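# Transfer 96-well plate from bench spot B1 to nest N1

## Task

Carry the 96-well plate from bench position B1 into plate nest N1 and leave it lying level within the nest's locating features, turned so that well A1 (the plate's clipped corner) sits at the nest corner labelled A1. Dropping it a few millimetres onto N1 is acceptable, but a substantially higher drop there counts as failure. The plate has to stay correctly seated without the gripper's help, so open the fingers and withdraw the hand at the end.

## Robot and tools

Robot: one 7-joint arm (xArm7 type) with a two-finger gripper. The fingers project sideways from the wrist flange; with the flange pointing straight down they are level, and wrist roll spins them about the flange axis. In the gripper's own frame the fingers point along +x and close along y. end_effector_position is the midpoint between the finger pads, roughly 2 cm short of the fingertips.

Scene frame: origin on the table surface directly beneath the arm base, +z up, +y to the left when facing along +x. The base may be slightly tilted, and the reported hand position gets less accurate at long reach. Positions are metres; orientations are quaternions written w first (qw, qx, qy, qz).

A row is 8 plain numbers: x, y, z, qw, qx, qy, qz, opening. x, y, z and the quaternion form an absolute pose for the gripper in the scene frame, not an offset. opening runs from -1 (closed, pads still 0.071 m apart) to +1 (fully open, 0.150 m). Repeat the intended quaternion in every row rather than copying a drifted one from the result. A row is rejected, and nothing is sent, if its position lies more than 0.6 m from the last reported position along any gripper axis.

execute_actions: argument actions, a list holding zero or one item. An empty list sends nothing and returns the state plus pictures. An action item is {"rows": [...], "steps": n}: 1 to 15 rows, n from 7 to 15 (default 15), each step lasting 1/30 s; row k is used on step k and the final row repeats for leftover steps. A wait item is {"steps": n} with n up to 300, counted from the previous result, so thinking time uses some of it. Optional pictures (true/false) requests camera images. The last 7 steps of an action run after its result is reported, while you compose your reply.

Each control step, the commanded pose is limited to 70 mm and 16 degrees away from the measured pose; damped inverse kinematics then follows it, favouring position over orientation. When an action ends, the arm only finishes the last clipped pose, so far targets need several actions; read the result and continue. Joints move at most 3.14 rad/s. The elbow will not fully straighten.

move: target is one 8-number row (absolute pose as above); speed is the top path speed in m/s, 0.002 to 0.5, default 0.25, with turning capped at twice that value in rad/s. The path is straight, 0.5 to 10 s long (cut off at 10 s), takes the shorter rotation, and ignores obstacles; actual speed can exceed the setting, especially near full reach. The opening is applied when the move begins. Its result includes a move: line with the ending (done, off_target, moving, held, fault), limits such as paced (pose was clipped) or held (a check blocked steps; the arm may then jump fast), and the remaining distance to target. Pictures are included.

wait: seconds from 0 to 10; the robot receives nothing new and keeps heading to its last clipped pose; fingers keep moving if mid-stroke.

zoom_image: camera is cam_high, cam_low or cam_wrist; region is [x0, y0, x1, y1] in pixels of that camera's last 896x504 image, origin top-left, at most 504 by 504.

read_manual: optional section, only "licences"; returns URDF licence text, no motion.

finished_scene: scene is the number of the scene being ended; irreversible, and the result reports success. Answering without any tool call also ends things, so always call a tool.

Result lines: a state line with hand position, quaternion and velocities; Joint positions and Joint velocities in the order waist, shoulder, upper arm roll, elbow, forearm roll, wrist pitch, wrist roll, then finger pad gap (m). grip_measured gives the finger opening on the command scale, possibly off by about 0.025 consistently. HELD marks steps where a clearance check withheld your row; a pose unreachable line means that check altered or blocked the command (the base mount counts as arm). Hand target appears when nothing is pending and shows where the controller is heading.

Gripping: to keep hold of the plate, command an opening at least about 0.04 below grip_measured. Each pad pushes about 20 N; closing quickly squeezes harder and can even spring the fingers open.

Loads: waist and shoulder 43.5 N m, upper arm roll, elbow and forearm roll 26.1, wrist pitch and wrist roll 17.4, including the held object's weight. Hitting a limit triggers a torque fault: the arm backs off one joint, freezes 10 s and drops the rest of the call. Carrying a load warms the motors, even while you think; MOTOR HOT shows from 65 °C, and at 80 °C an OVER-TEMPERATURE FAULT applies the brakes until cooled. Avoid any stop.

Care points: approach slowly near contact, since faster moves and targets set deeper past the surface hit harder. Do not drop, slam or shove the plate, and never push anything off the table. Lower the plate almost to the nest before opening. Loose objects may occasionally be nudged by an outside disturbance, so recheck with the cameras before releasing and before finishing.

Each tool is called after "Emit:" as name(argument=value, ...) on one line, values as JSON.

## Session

Emit:
execute_actions(actions=[])

Scene clock: 0.00 s of 8400.00 s.
end_effector_position=(+0.7471, +0.2620, +0.2572) grip_measured=+1.00 end_effector_quat_wxyz=(+0.229, +0.647, -0.342, -0.642) end_effector_velocity=(+0.000, -0.001, -0.000) end_effector_angular_velocity=(-0.001, +0.000, -0.002)
Joint positions: [ 0.418  0.257  0.109  1.614 -2.403  1.191 -1.542  0.15 ]
Joint velocities: [-0.001 -0.    -0.001 -0.     0.001 -0.    -0.     0.   ]
Hand target: +0.747, +0.262, +0.257; +0.229, +0.647, -0.342, -0.642

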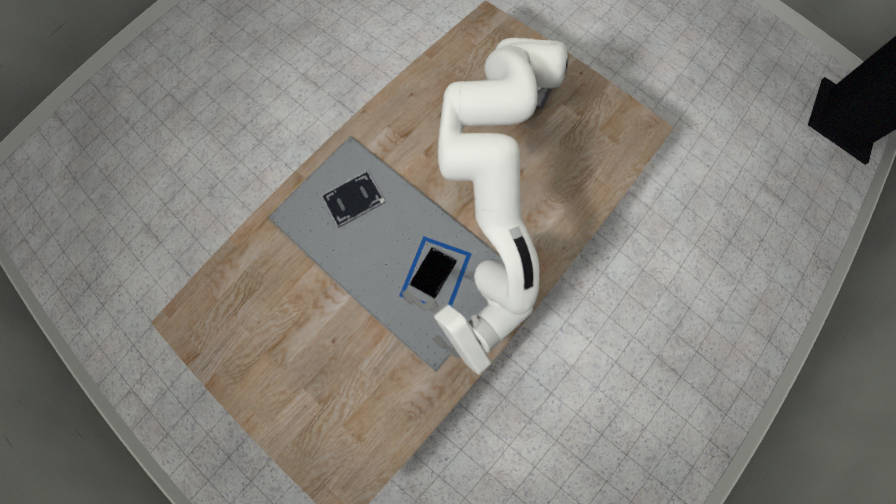

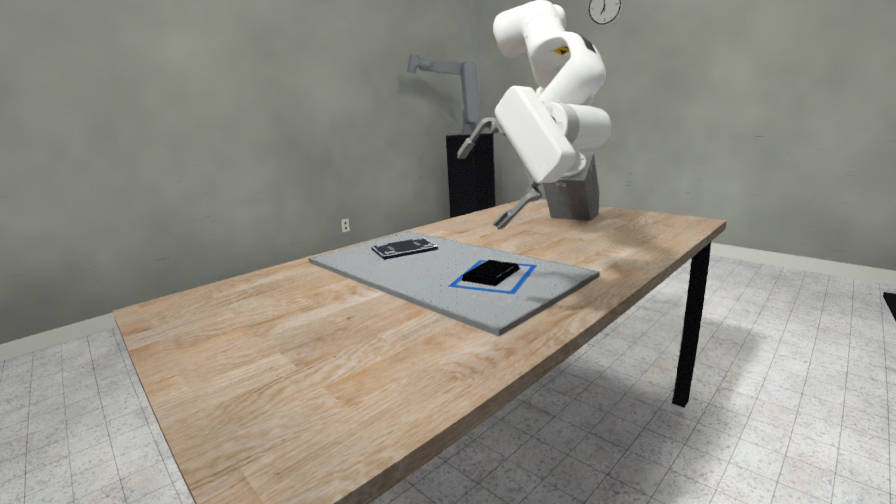

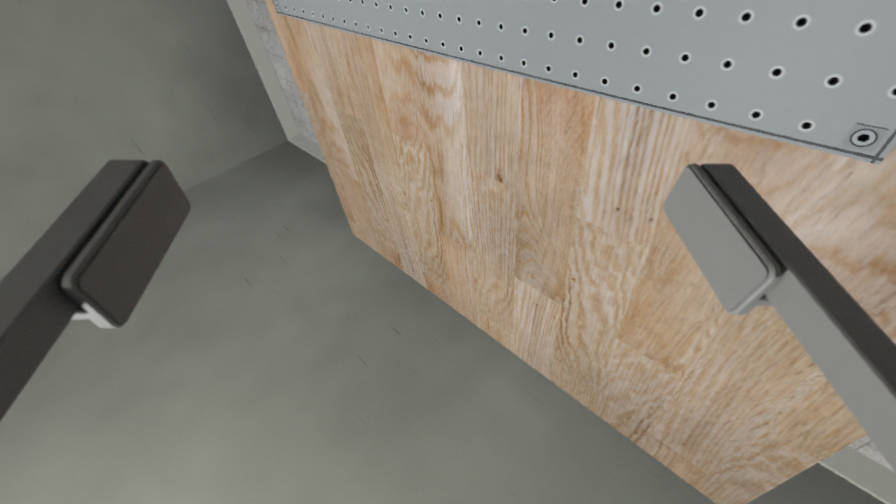

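Emit:
zoom_image(camera="cam_high", region=[310, 160, 480, 310])

Region (310, 160, 480, 310) of cam_high's 896x504 image, scaled by 2.965, with more detail than that image has; it fills the top 445 rows of this view, and the rest is white.

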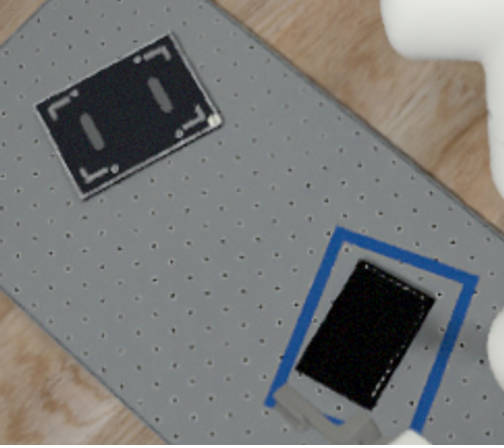

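Emit:
move(target=[0.628, 0.085, 0.12, 0.629, 0, 0, 0.777, 1], speed=0.4)

Scene clock: 4.63 s of 8400.00 s.
end_effector_position=(+0.6271, +0.0853, +0.1191) grip_measured=+1.00 end_effector_quat_wxyz=(+0.627, -0.001, -0.000, +0.779) end_effector_velocity=(-0.001, -0.002, -0.001) end_effector_angular_velocity=(+0.007, +0.004, -0.004)
Joint positions: [-0.595  0.37   0.365  1.235  0.265  0.341 -2.157  0.15 ]
Joint velocities: [-0.009  0.007  0.007  0.001  0.012  0.002 -0.013  0.   ]
Hand target: +0.627, +0.085, +0.119; +0.628, -0.001, -0.000, +0.778
Off the commanded pose: 0.001 m, 0 deg.
Kept back: nothing.
move: done

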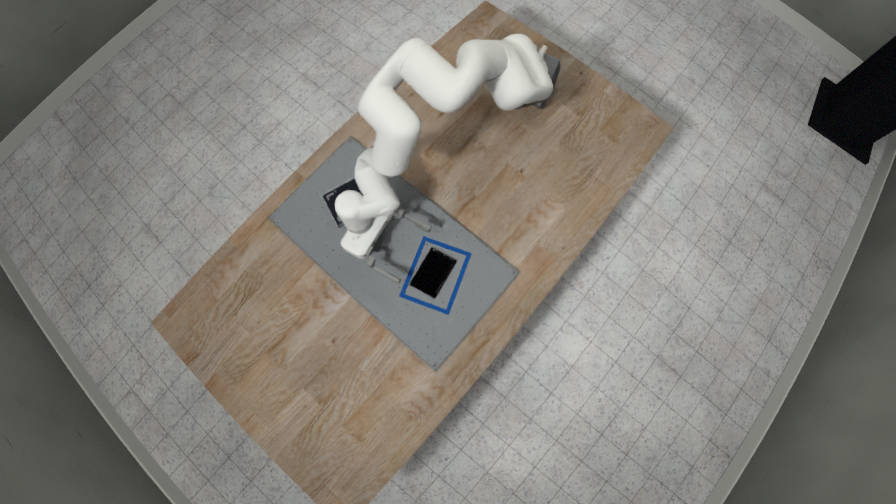

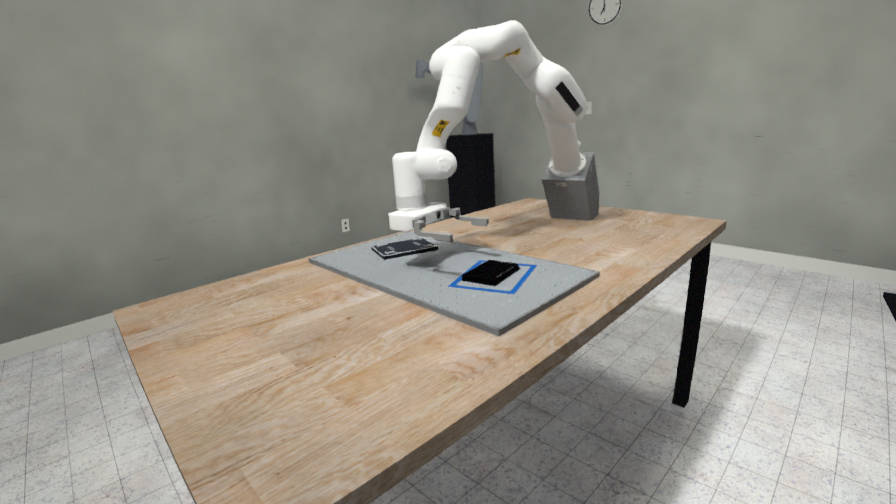

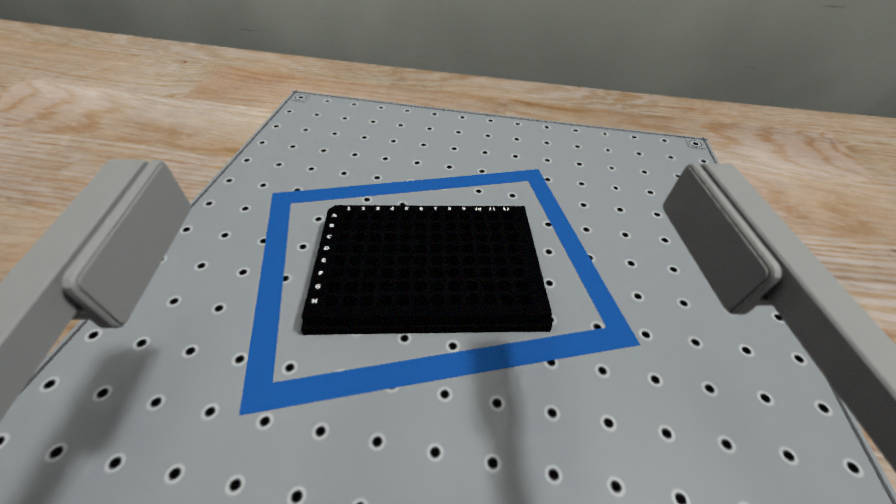

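Emit:
move(target=[0.628, 0.085, 0.026, 0.629, 0, 0, 0.777, 1], speed=0.2)

Emit:
move(target=[0.613, 0.155, 0.024, 0.629, 0, 0, 0.777, 1], speed=0.15)

Scene clock: 5.93 s of 8400.00 s.
end_effector_position=(+0.6286, +0.0848, +0.0266) grip_measured=+1.00 end_effector_quat_wxyz=(+0.629, -0.000, -0.000, +0.777) end_effector_velocity=(-0.003, -0.000, -0.004) end_effector_angular_velocity=(+0.002, +0.009, -0.002)
Joint positions: [-0.486  0.644  0.299  1.419  0.178  0.245 -2.095  0.15 ]
Joint velocities: [ 0.003  0.01  -0.003  0.003 -0.001  0.002  0.001  0.   ]
Hand target: +0.628, +0.085, +0.026; +0.629, +0.000, -0.000, +0.777
Off the commanded pose: 0.001 m, 0 deg.
Kept back: nothing.
move: done

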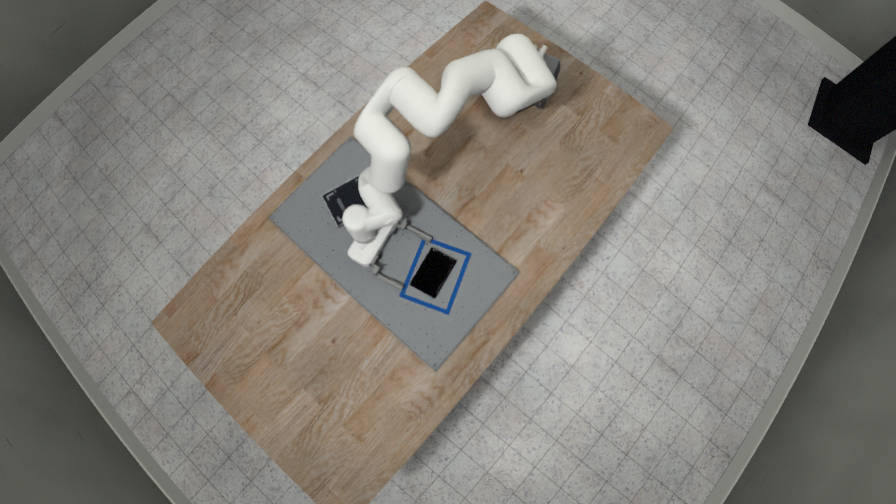

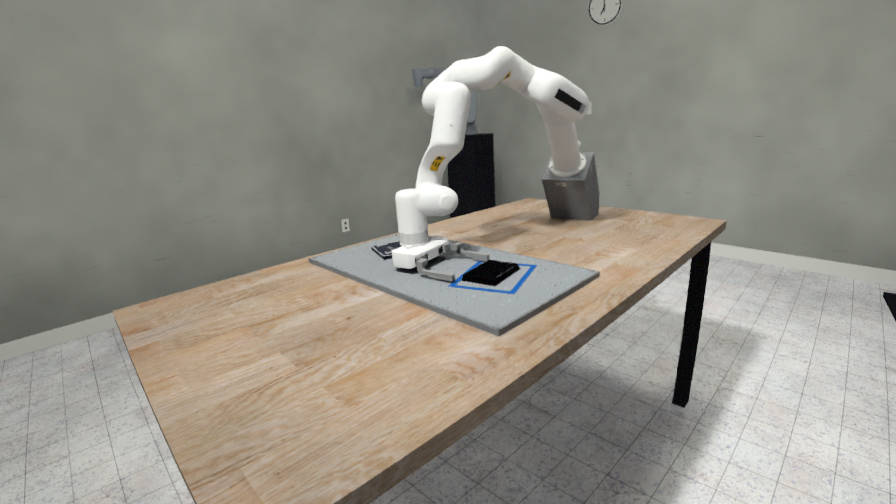

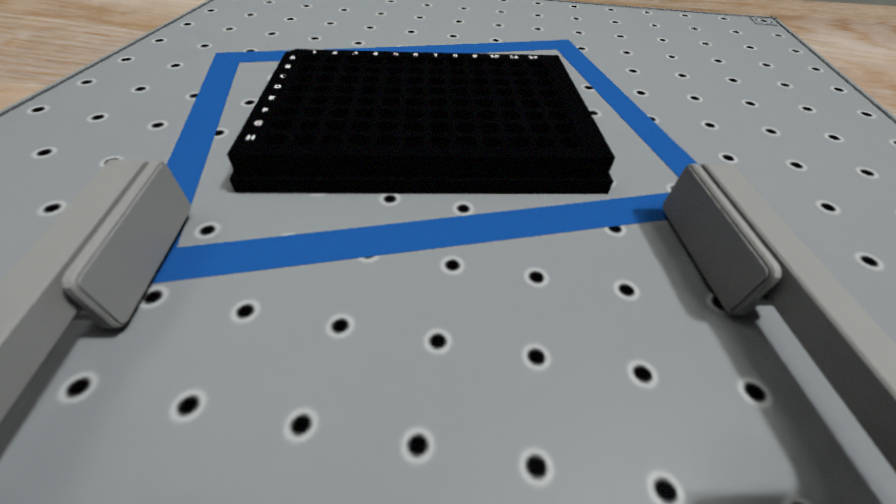

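Scene clock: 6.80 s of 8400.00 s.
end_effector_position=(+0.6141, +0.1541, +0.0246) grip_measured=+1.00 end_effector_quat_wxyz=(+0.629, -0.001, -0.001, +0.777) end_effector_velocity=(-0.000, +0.000, -0.001) end_effector_angular_velocity=(-0.006, +0.001, -0.004)
Joint positions: [-0.323  0.586  0.228  1.325  0.157  0.175 -1.953  0.15 ]
Joint velocities: [ 0.011 -0.003 -0.012 -0.004 -0.002 -0.002  0.01   0.   ]
Hand target: +0.613, +0.155, +0.024; +0.629, +0.000, -0.001, +0.777
Off the commanded pose: 0.001 m, 0 deg.
Kept back: nothing.
move: done

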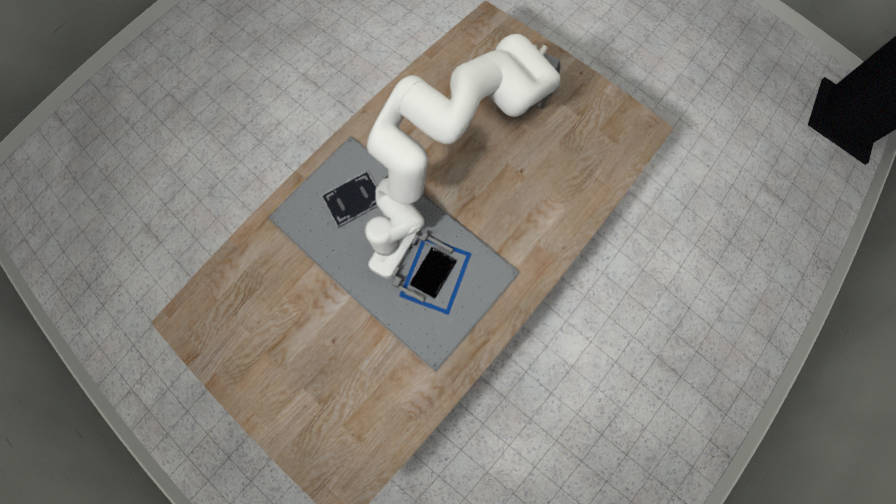

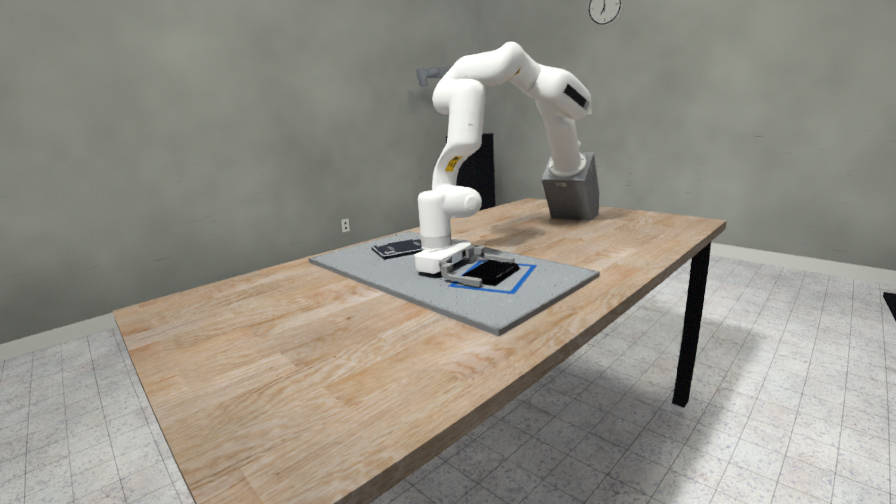

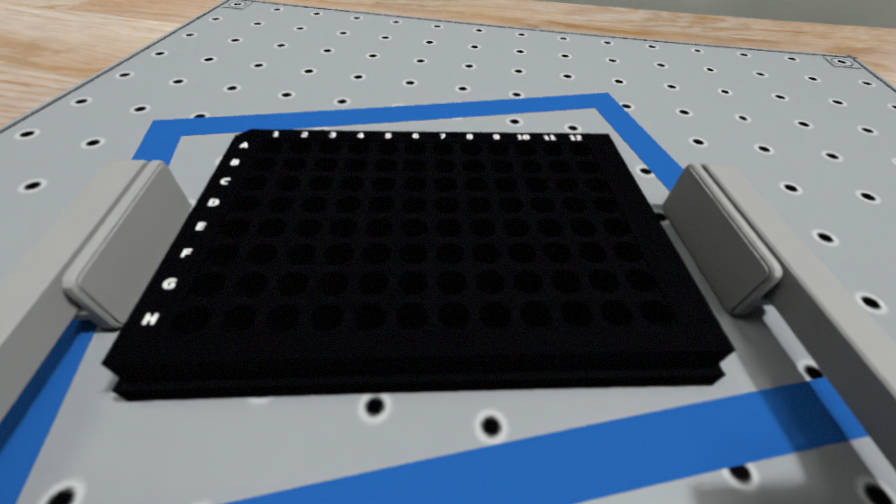

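Emit:
move(target=[0.6115, 0.162, 0.024, 0.629, 0, 0, 0.777, 1], speed=0.1)

Emit:
move(target=[0.6115, 0.162, 0.024, 0.629, 0, 0, 0.777, 0.3], speed=0.1)

Emit:
move(target=[0.6115, 0.162, 0.1, 0.629, 0, 0, 0.777, 0.3], speed=0.15)

Emit:
move(target=[0.603, -0.174, 0.08, 0.814, 0, 0, 0.581, 0.3], speed=0.25)

Scene clock: 7.83 s of 8400.00 s.
end_effector_position=(+0.6124, +0.1619, +0.0243) grip_measured=+1.00 end_effector_quat_wxyz=(+0.630, -0.001, -0.001, +0.777) end_effector_velocity=(-0.000, +0.001, +0.001) end_effector_angular_velocity=(-0.000, -0.001, +0.002)
Joint positions: [-0.301  0.581  0.217  1.317  0.154  0.169 -1.935  0.15 ]
Joint velocities: [ 0.003 -0.003 -0.002 -0.002 -0.001 -0.     0.001  0.   ]
Hand target: +0.612, +0.162, +0.024; +0.629, +0.000, -0.000, +0.777
Off the commanded pose: 0.001 m, 0 deg.
Kept back: nothing.
move: done

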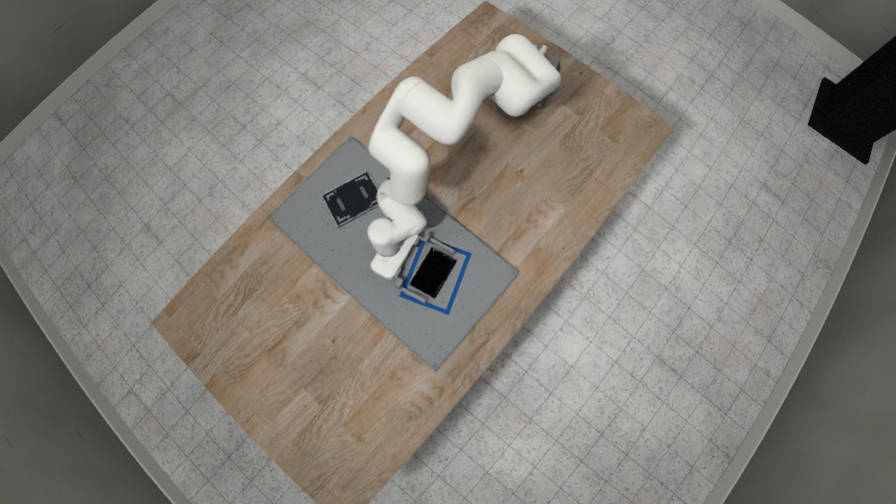

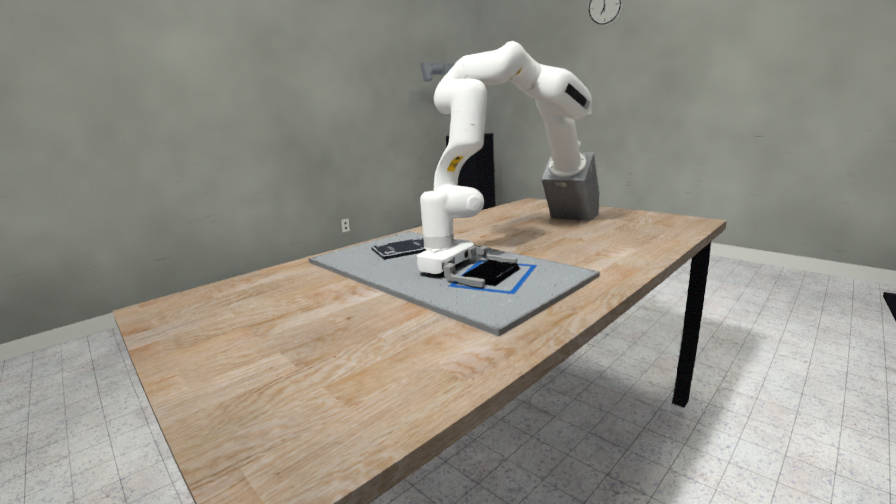

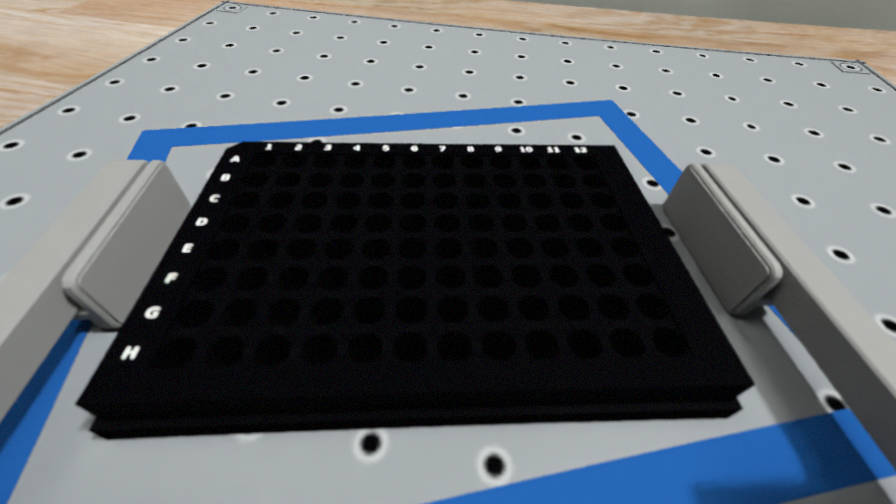

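Scene clock: 8.53 s of 8400.00 s.
end_effector_position=(+0.6111, +0.1635, +0.0243) grip_measured=+0.44 end_effector_quat_wxyz=(+0.628, +0.001, -0.001, +0.778) end_effector_velocity=(-0.001, -0.002, -0.001) end_effector_angular_velocity=(-0.002, +0.002, -0.002)
Joint positions: [-0.3    0.581  0.219  1.316  0.152  0.17  -1.935  0.128]
Joint velocities: [-0.002  0.002 -0.002 -0.001 -0.001  0.     0.001 -0.   ]
Hand target: +0.611, +0.162, +0.024; +0.629, +0.000, -0.000, +0.777
Off the commanded pose: 0.002 m, 0 deg.
Kept back: nothing.
move: done

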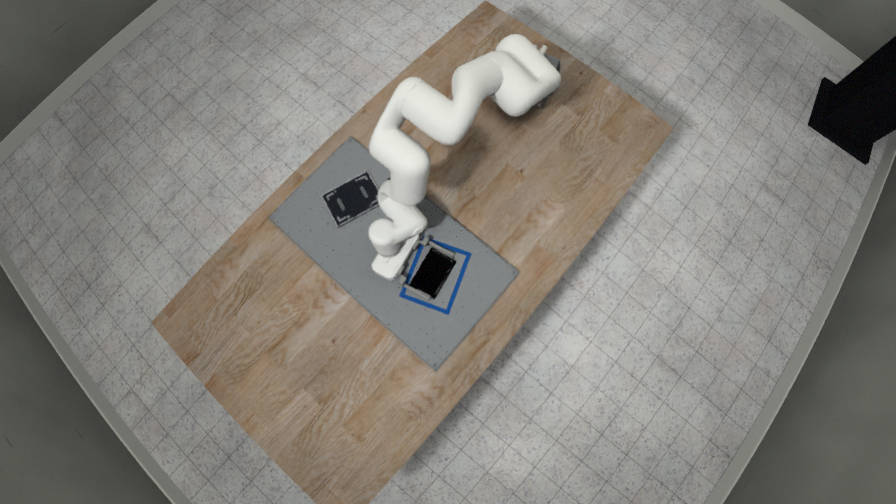

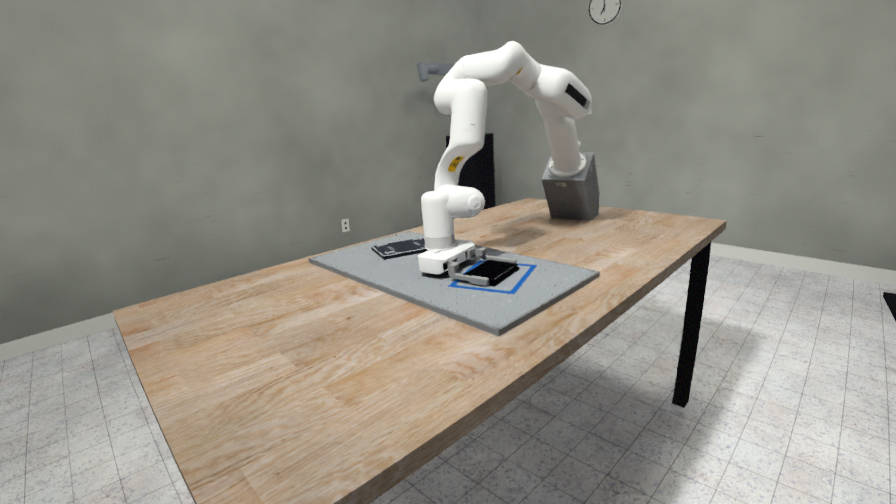

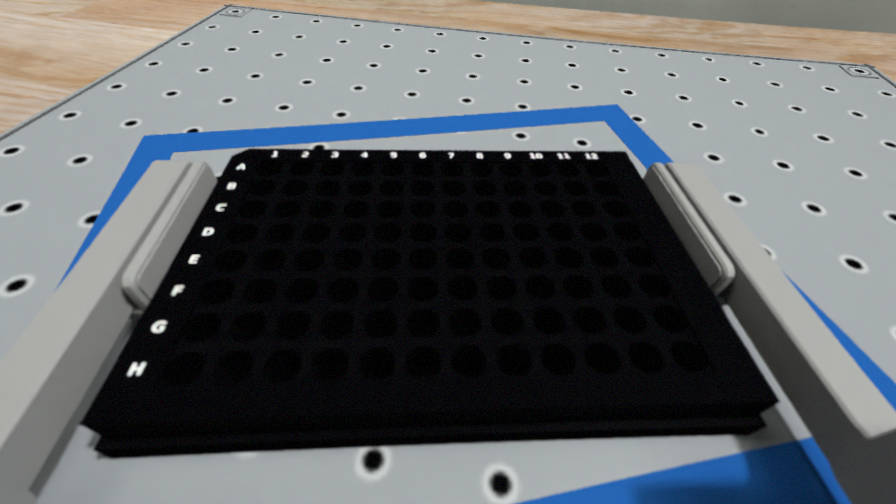

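Scene clock: 9.47 s of 8400.00 s.
end_effector_position=(+0.6109, +0.1621, +0.0994) grip_measured=+0.44 end_effector_quat_wxyz=(+0.629, +0.000, +0.000, +0.777) end_effector_velocity=(+0.002, +0.000, +0.004) end_effector_angular_velocity=(+0.000, -0.008, +0.001)
Joint positions: [-0.372  0.35   0.266  1.161  0.207  0.25  -1.972  0.128]
Joint velocities: [-0.004 -0.01   0.004 -0.001  0.005  0.002 -0.005  0.   ]
Hand target: +0.611, +0.162, +0.100; +0.629, -0.000, +0.000, +0.777
Off the commanded pose: 0.001 m, 0 deg.
Kept back: nothing.
move: done

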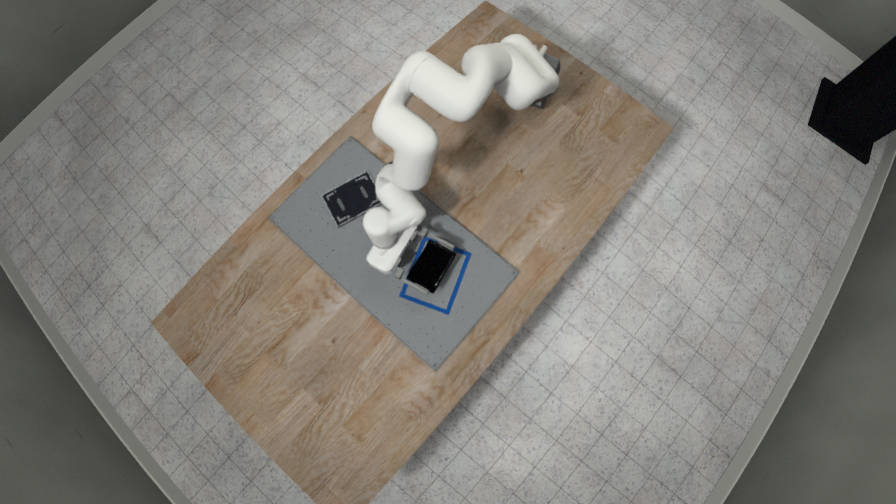

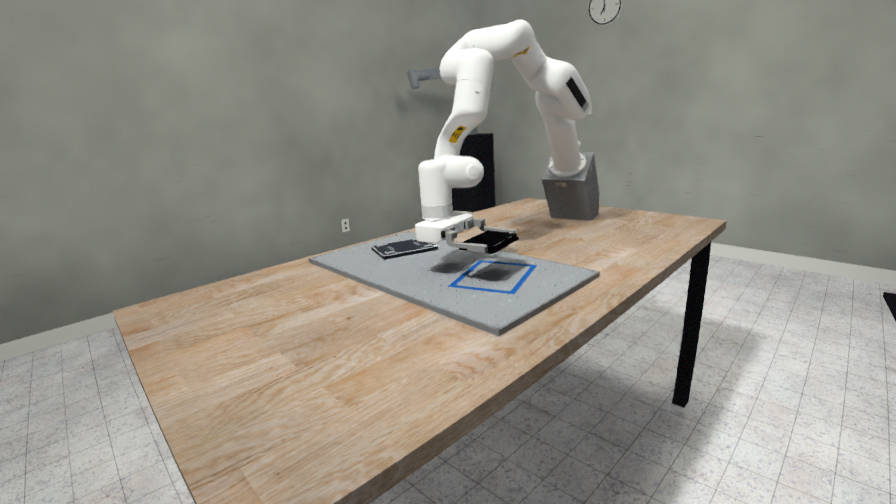

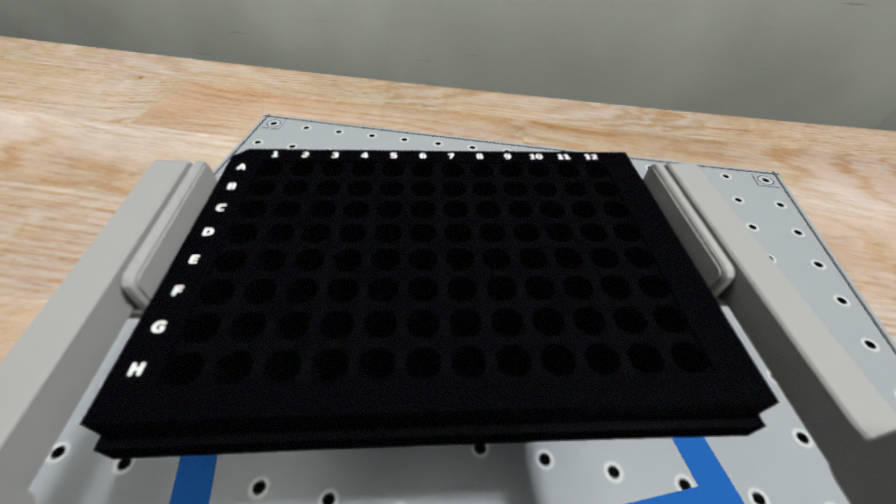

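Scene clock: 11.30 s of 8400.00 s.
end_effector_position=(+0.6023, -0.1727, +0.0804) grip_measured=+0.44 end_effector_quat_wxyz=(+0.813, +0.000, +0.002, +0.582) end_effector_velocity=(-0.003, -0.012, -0.000) end_effector_angular_velocity=(-0.011, +0.004, -0.016)
Joint positions: [-0.968  0.678  0.345  1.396  0.583  0.399 -2.34   0.128]
Joint velocities: [-0.009  0.008 -0.012  0.008 -0.002  0.003  0.003 -0.   ]
Hand target: +0.602, -0.174, +0.080; +0.814, +0.000, +0.002, +0.581
Off the commanded pose: 0.002 m, 0 deg.
Kept back: nothing.
move: done

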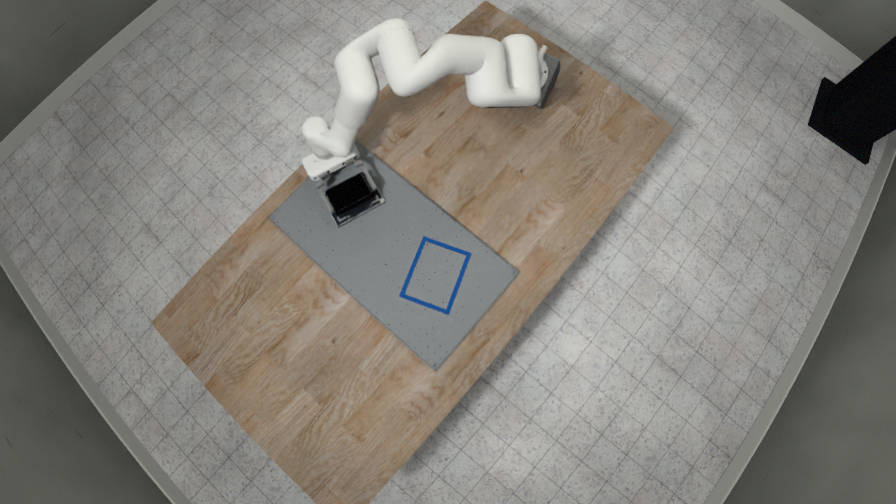

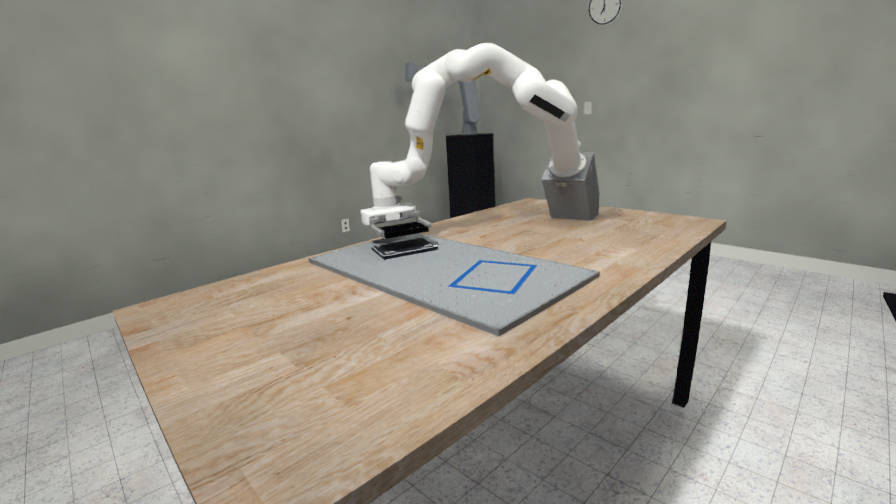

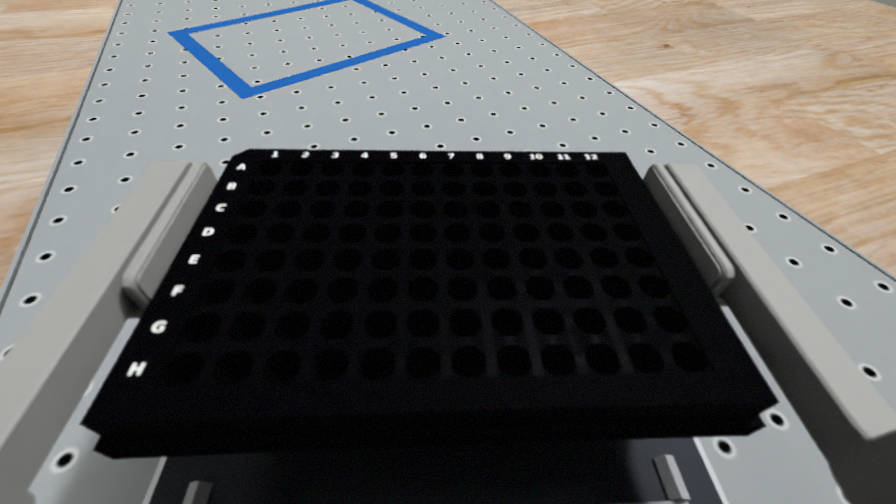

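Emit:
move(target=[0.603, -0.174, 0.045, 0.7986, 0, 0, 0.6018, 0.3], speed=0.1)

Emit:
zoom_image(camera="cam_high", region=[300, 150, 400, 240])

Emit:
zoom_image(camera="cam_low", region=[350, 210, 450, 270])

Scene clock: 12.40 s of 8400.00 s.
end_effector_position=(+0.6032, -0.1743, +0.0454) grip_measured=+0.44 end_effector_quat_wxyz=(+0.799, -0.000, -0.000, +0.602) end_effector_velocity=(-0.001, -0.000, -0.002) end_effector_angular_velocity=(+0.001, +0.001, +0.002)
Joint positions: [-0.925  0.793  0.337  1.505  0.546  0.378 -2.357  0.128]
Joint velocities: [ 0.002  0.005 -0.001  0.005 -0.002  0.001 -0.001 -0.   ]
Hand target: +0.603, -0.174, +0.045; +0.799, -0.000, -0.000, +0.602
Off the commanded pose: 0.001 m, 0 deg.
Kept back: nothing.
move: done

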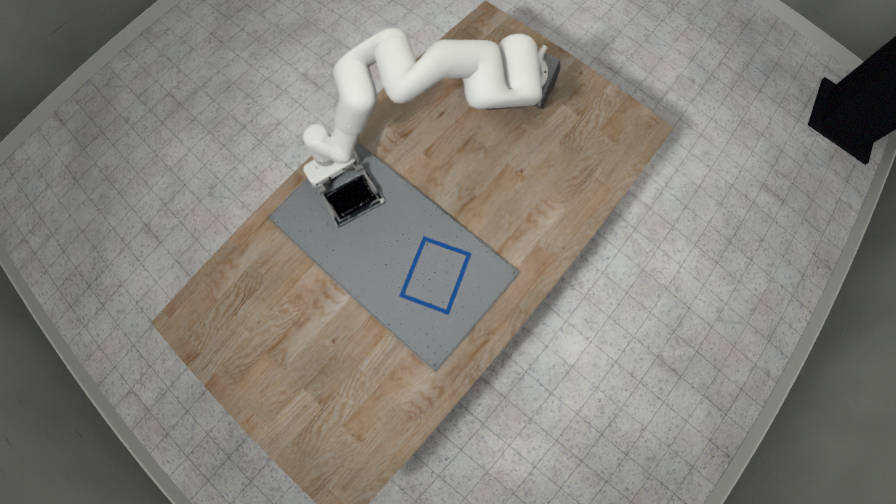

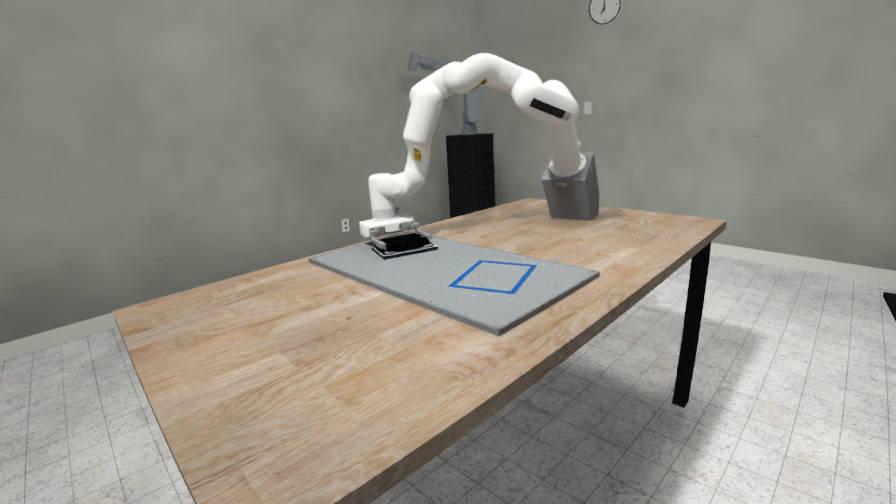

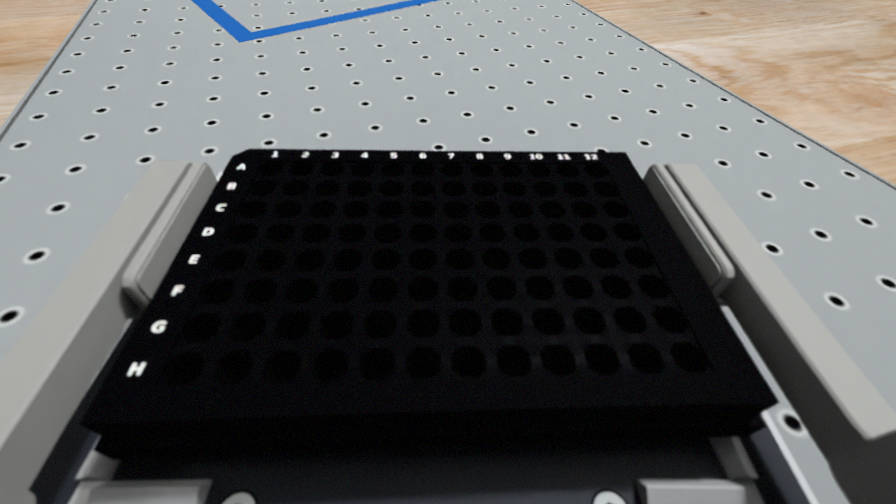

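Region (300, 150, 400, 240) of cam_high's 896x504 image, scaled by 5.040, with more detail than that image has; it fills the top 454 rows of this view, and the rest is white.

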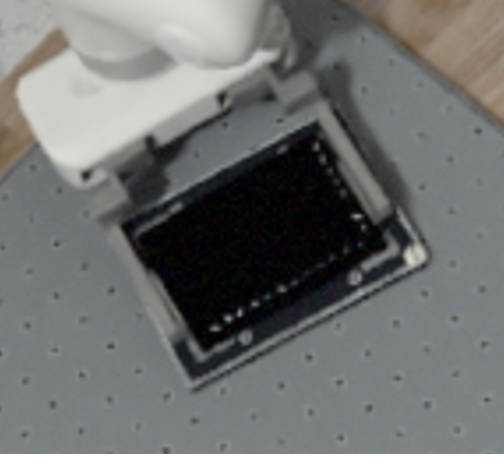

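Region (350, 210, 450, 270) of cam_low's 896x504 image, scaled by 5.040, with more detail than that image has; it fills the top 302 rows of this view, and the rest is white.

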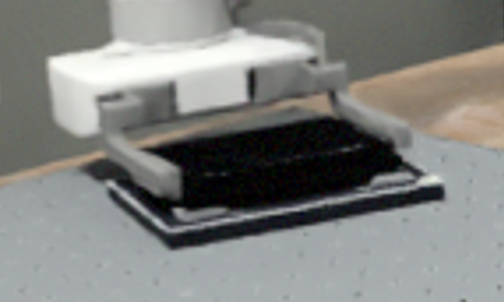

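Emit:
move(target=[0.6016, -0.1736, 0.038, 0.7986, 0, 0, 0.6018, 0.3], speed=0.03)

Emit:
zoom_image(camera="cam_low", region=[350, 210, 450, 270])

Scene clock: 13.40 s of 8400.00 s.
end_effector_position=(+0.6025, -0.1742, +0.0397) grip_measured=+0.44 end_effector_quat_wxyz=(+0.798, -0.001, -0.000, +0.603) end_effector_velocity=(-0.000, -0.001, -0.002) end_effector_angular_velocity=(-0.002, -0.001, -0.003)
Joint positions: [-0.92   0.808  0.337  1.516  0.545  0.37  -2.36   0.128]
Joint velocities: [ 0.002  0.004 -0.002  0.002  0.003 -0.003 -0.    -0.   ]
Hand target: +0.602, -0.174, +0.038; +0.799, +0.000, -0.000, +0.602
Off the commanded pose: 0.002 m, 0 deg.
Kept back: nothing.
move: done

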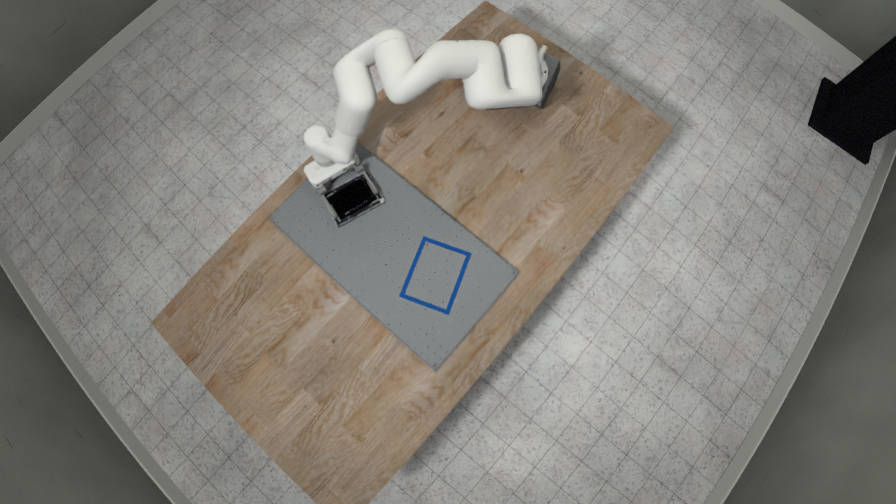

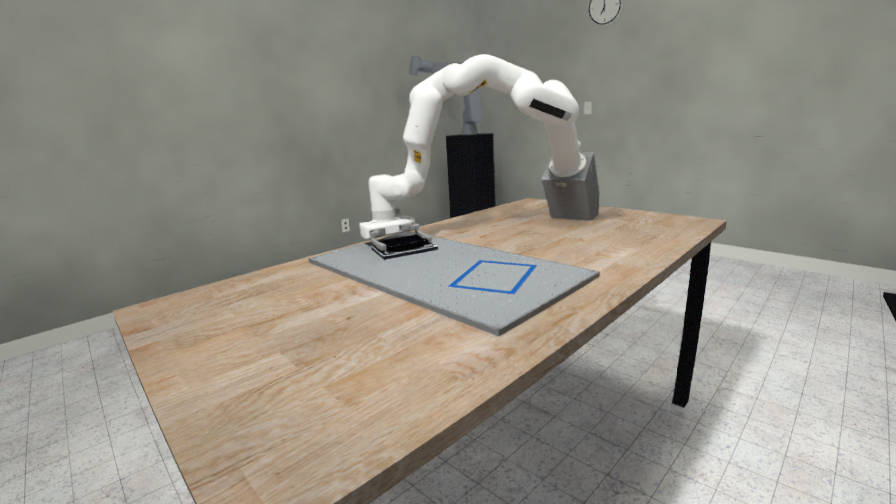

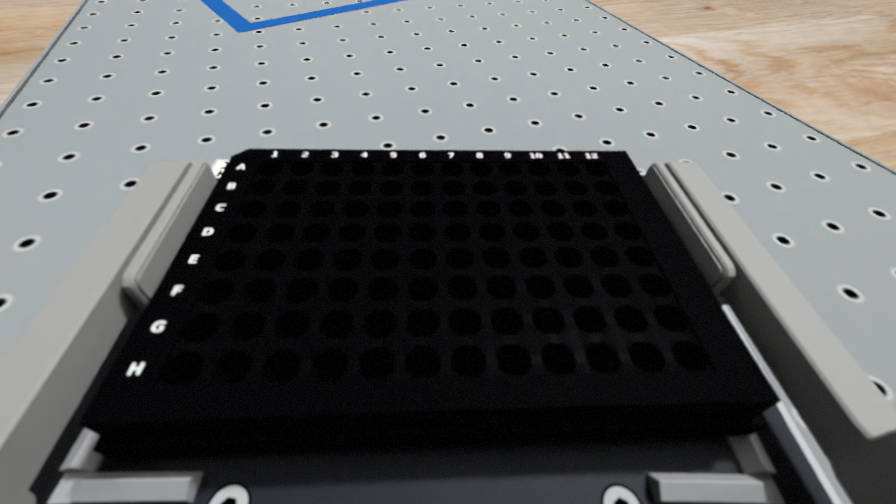

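Region (350, 210, 450, 270) of cam_low's 896x504 image, scaled by 5.040, with more detail than that image has; it fills the top 302 rows of this view, and the rest is white.

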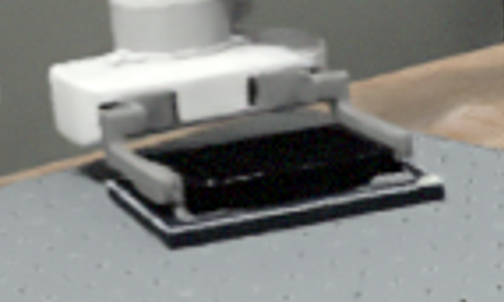

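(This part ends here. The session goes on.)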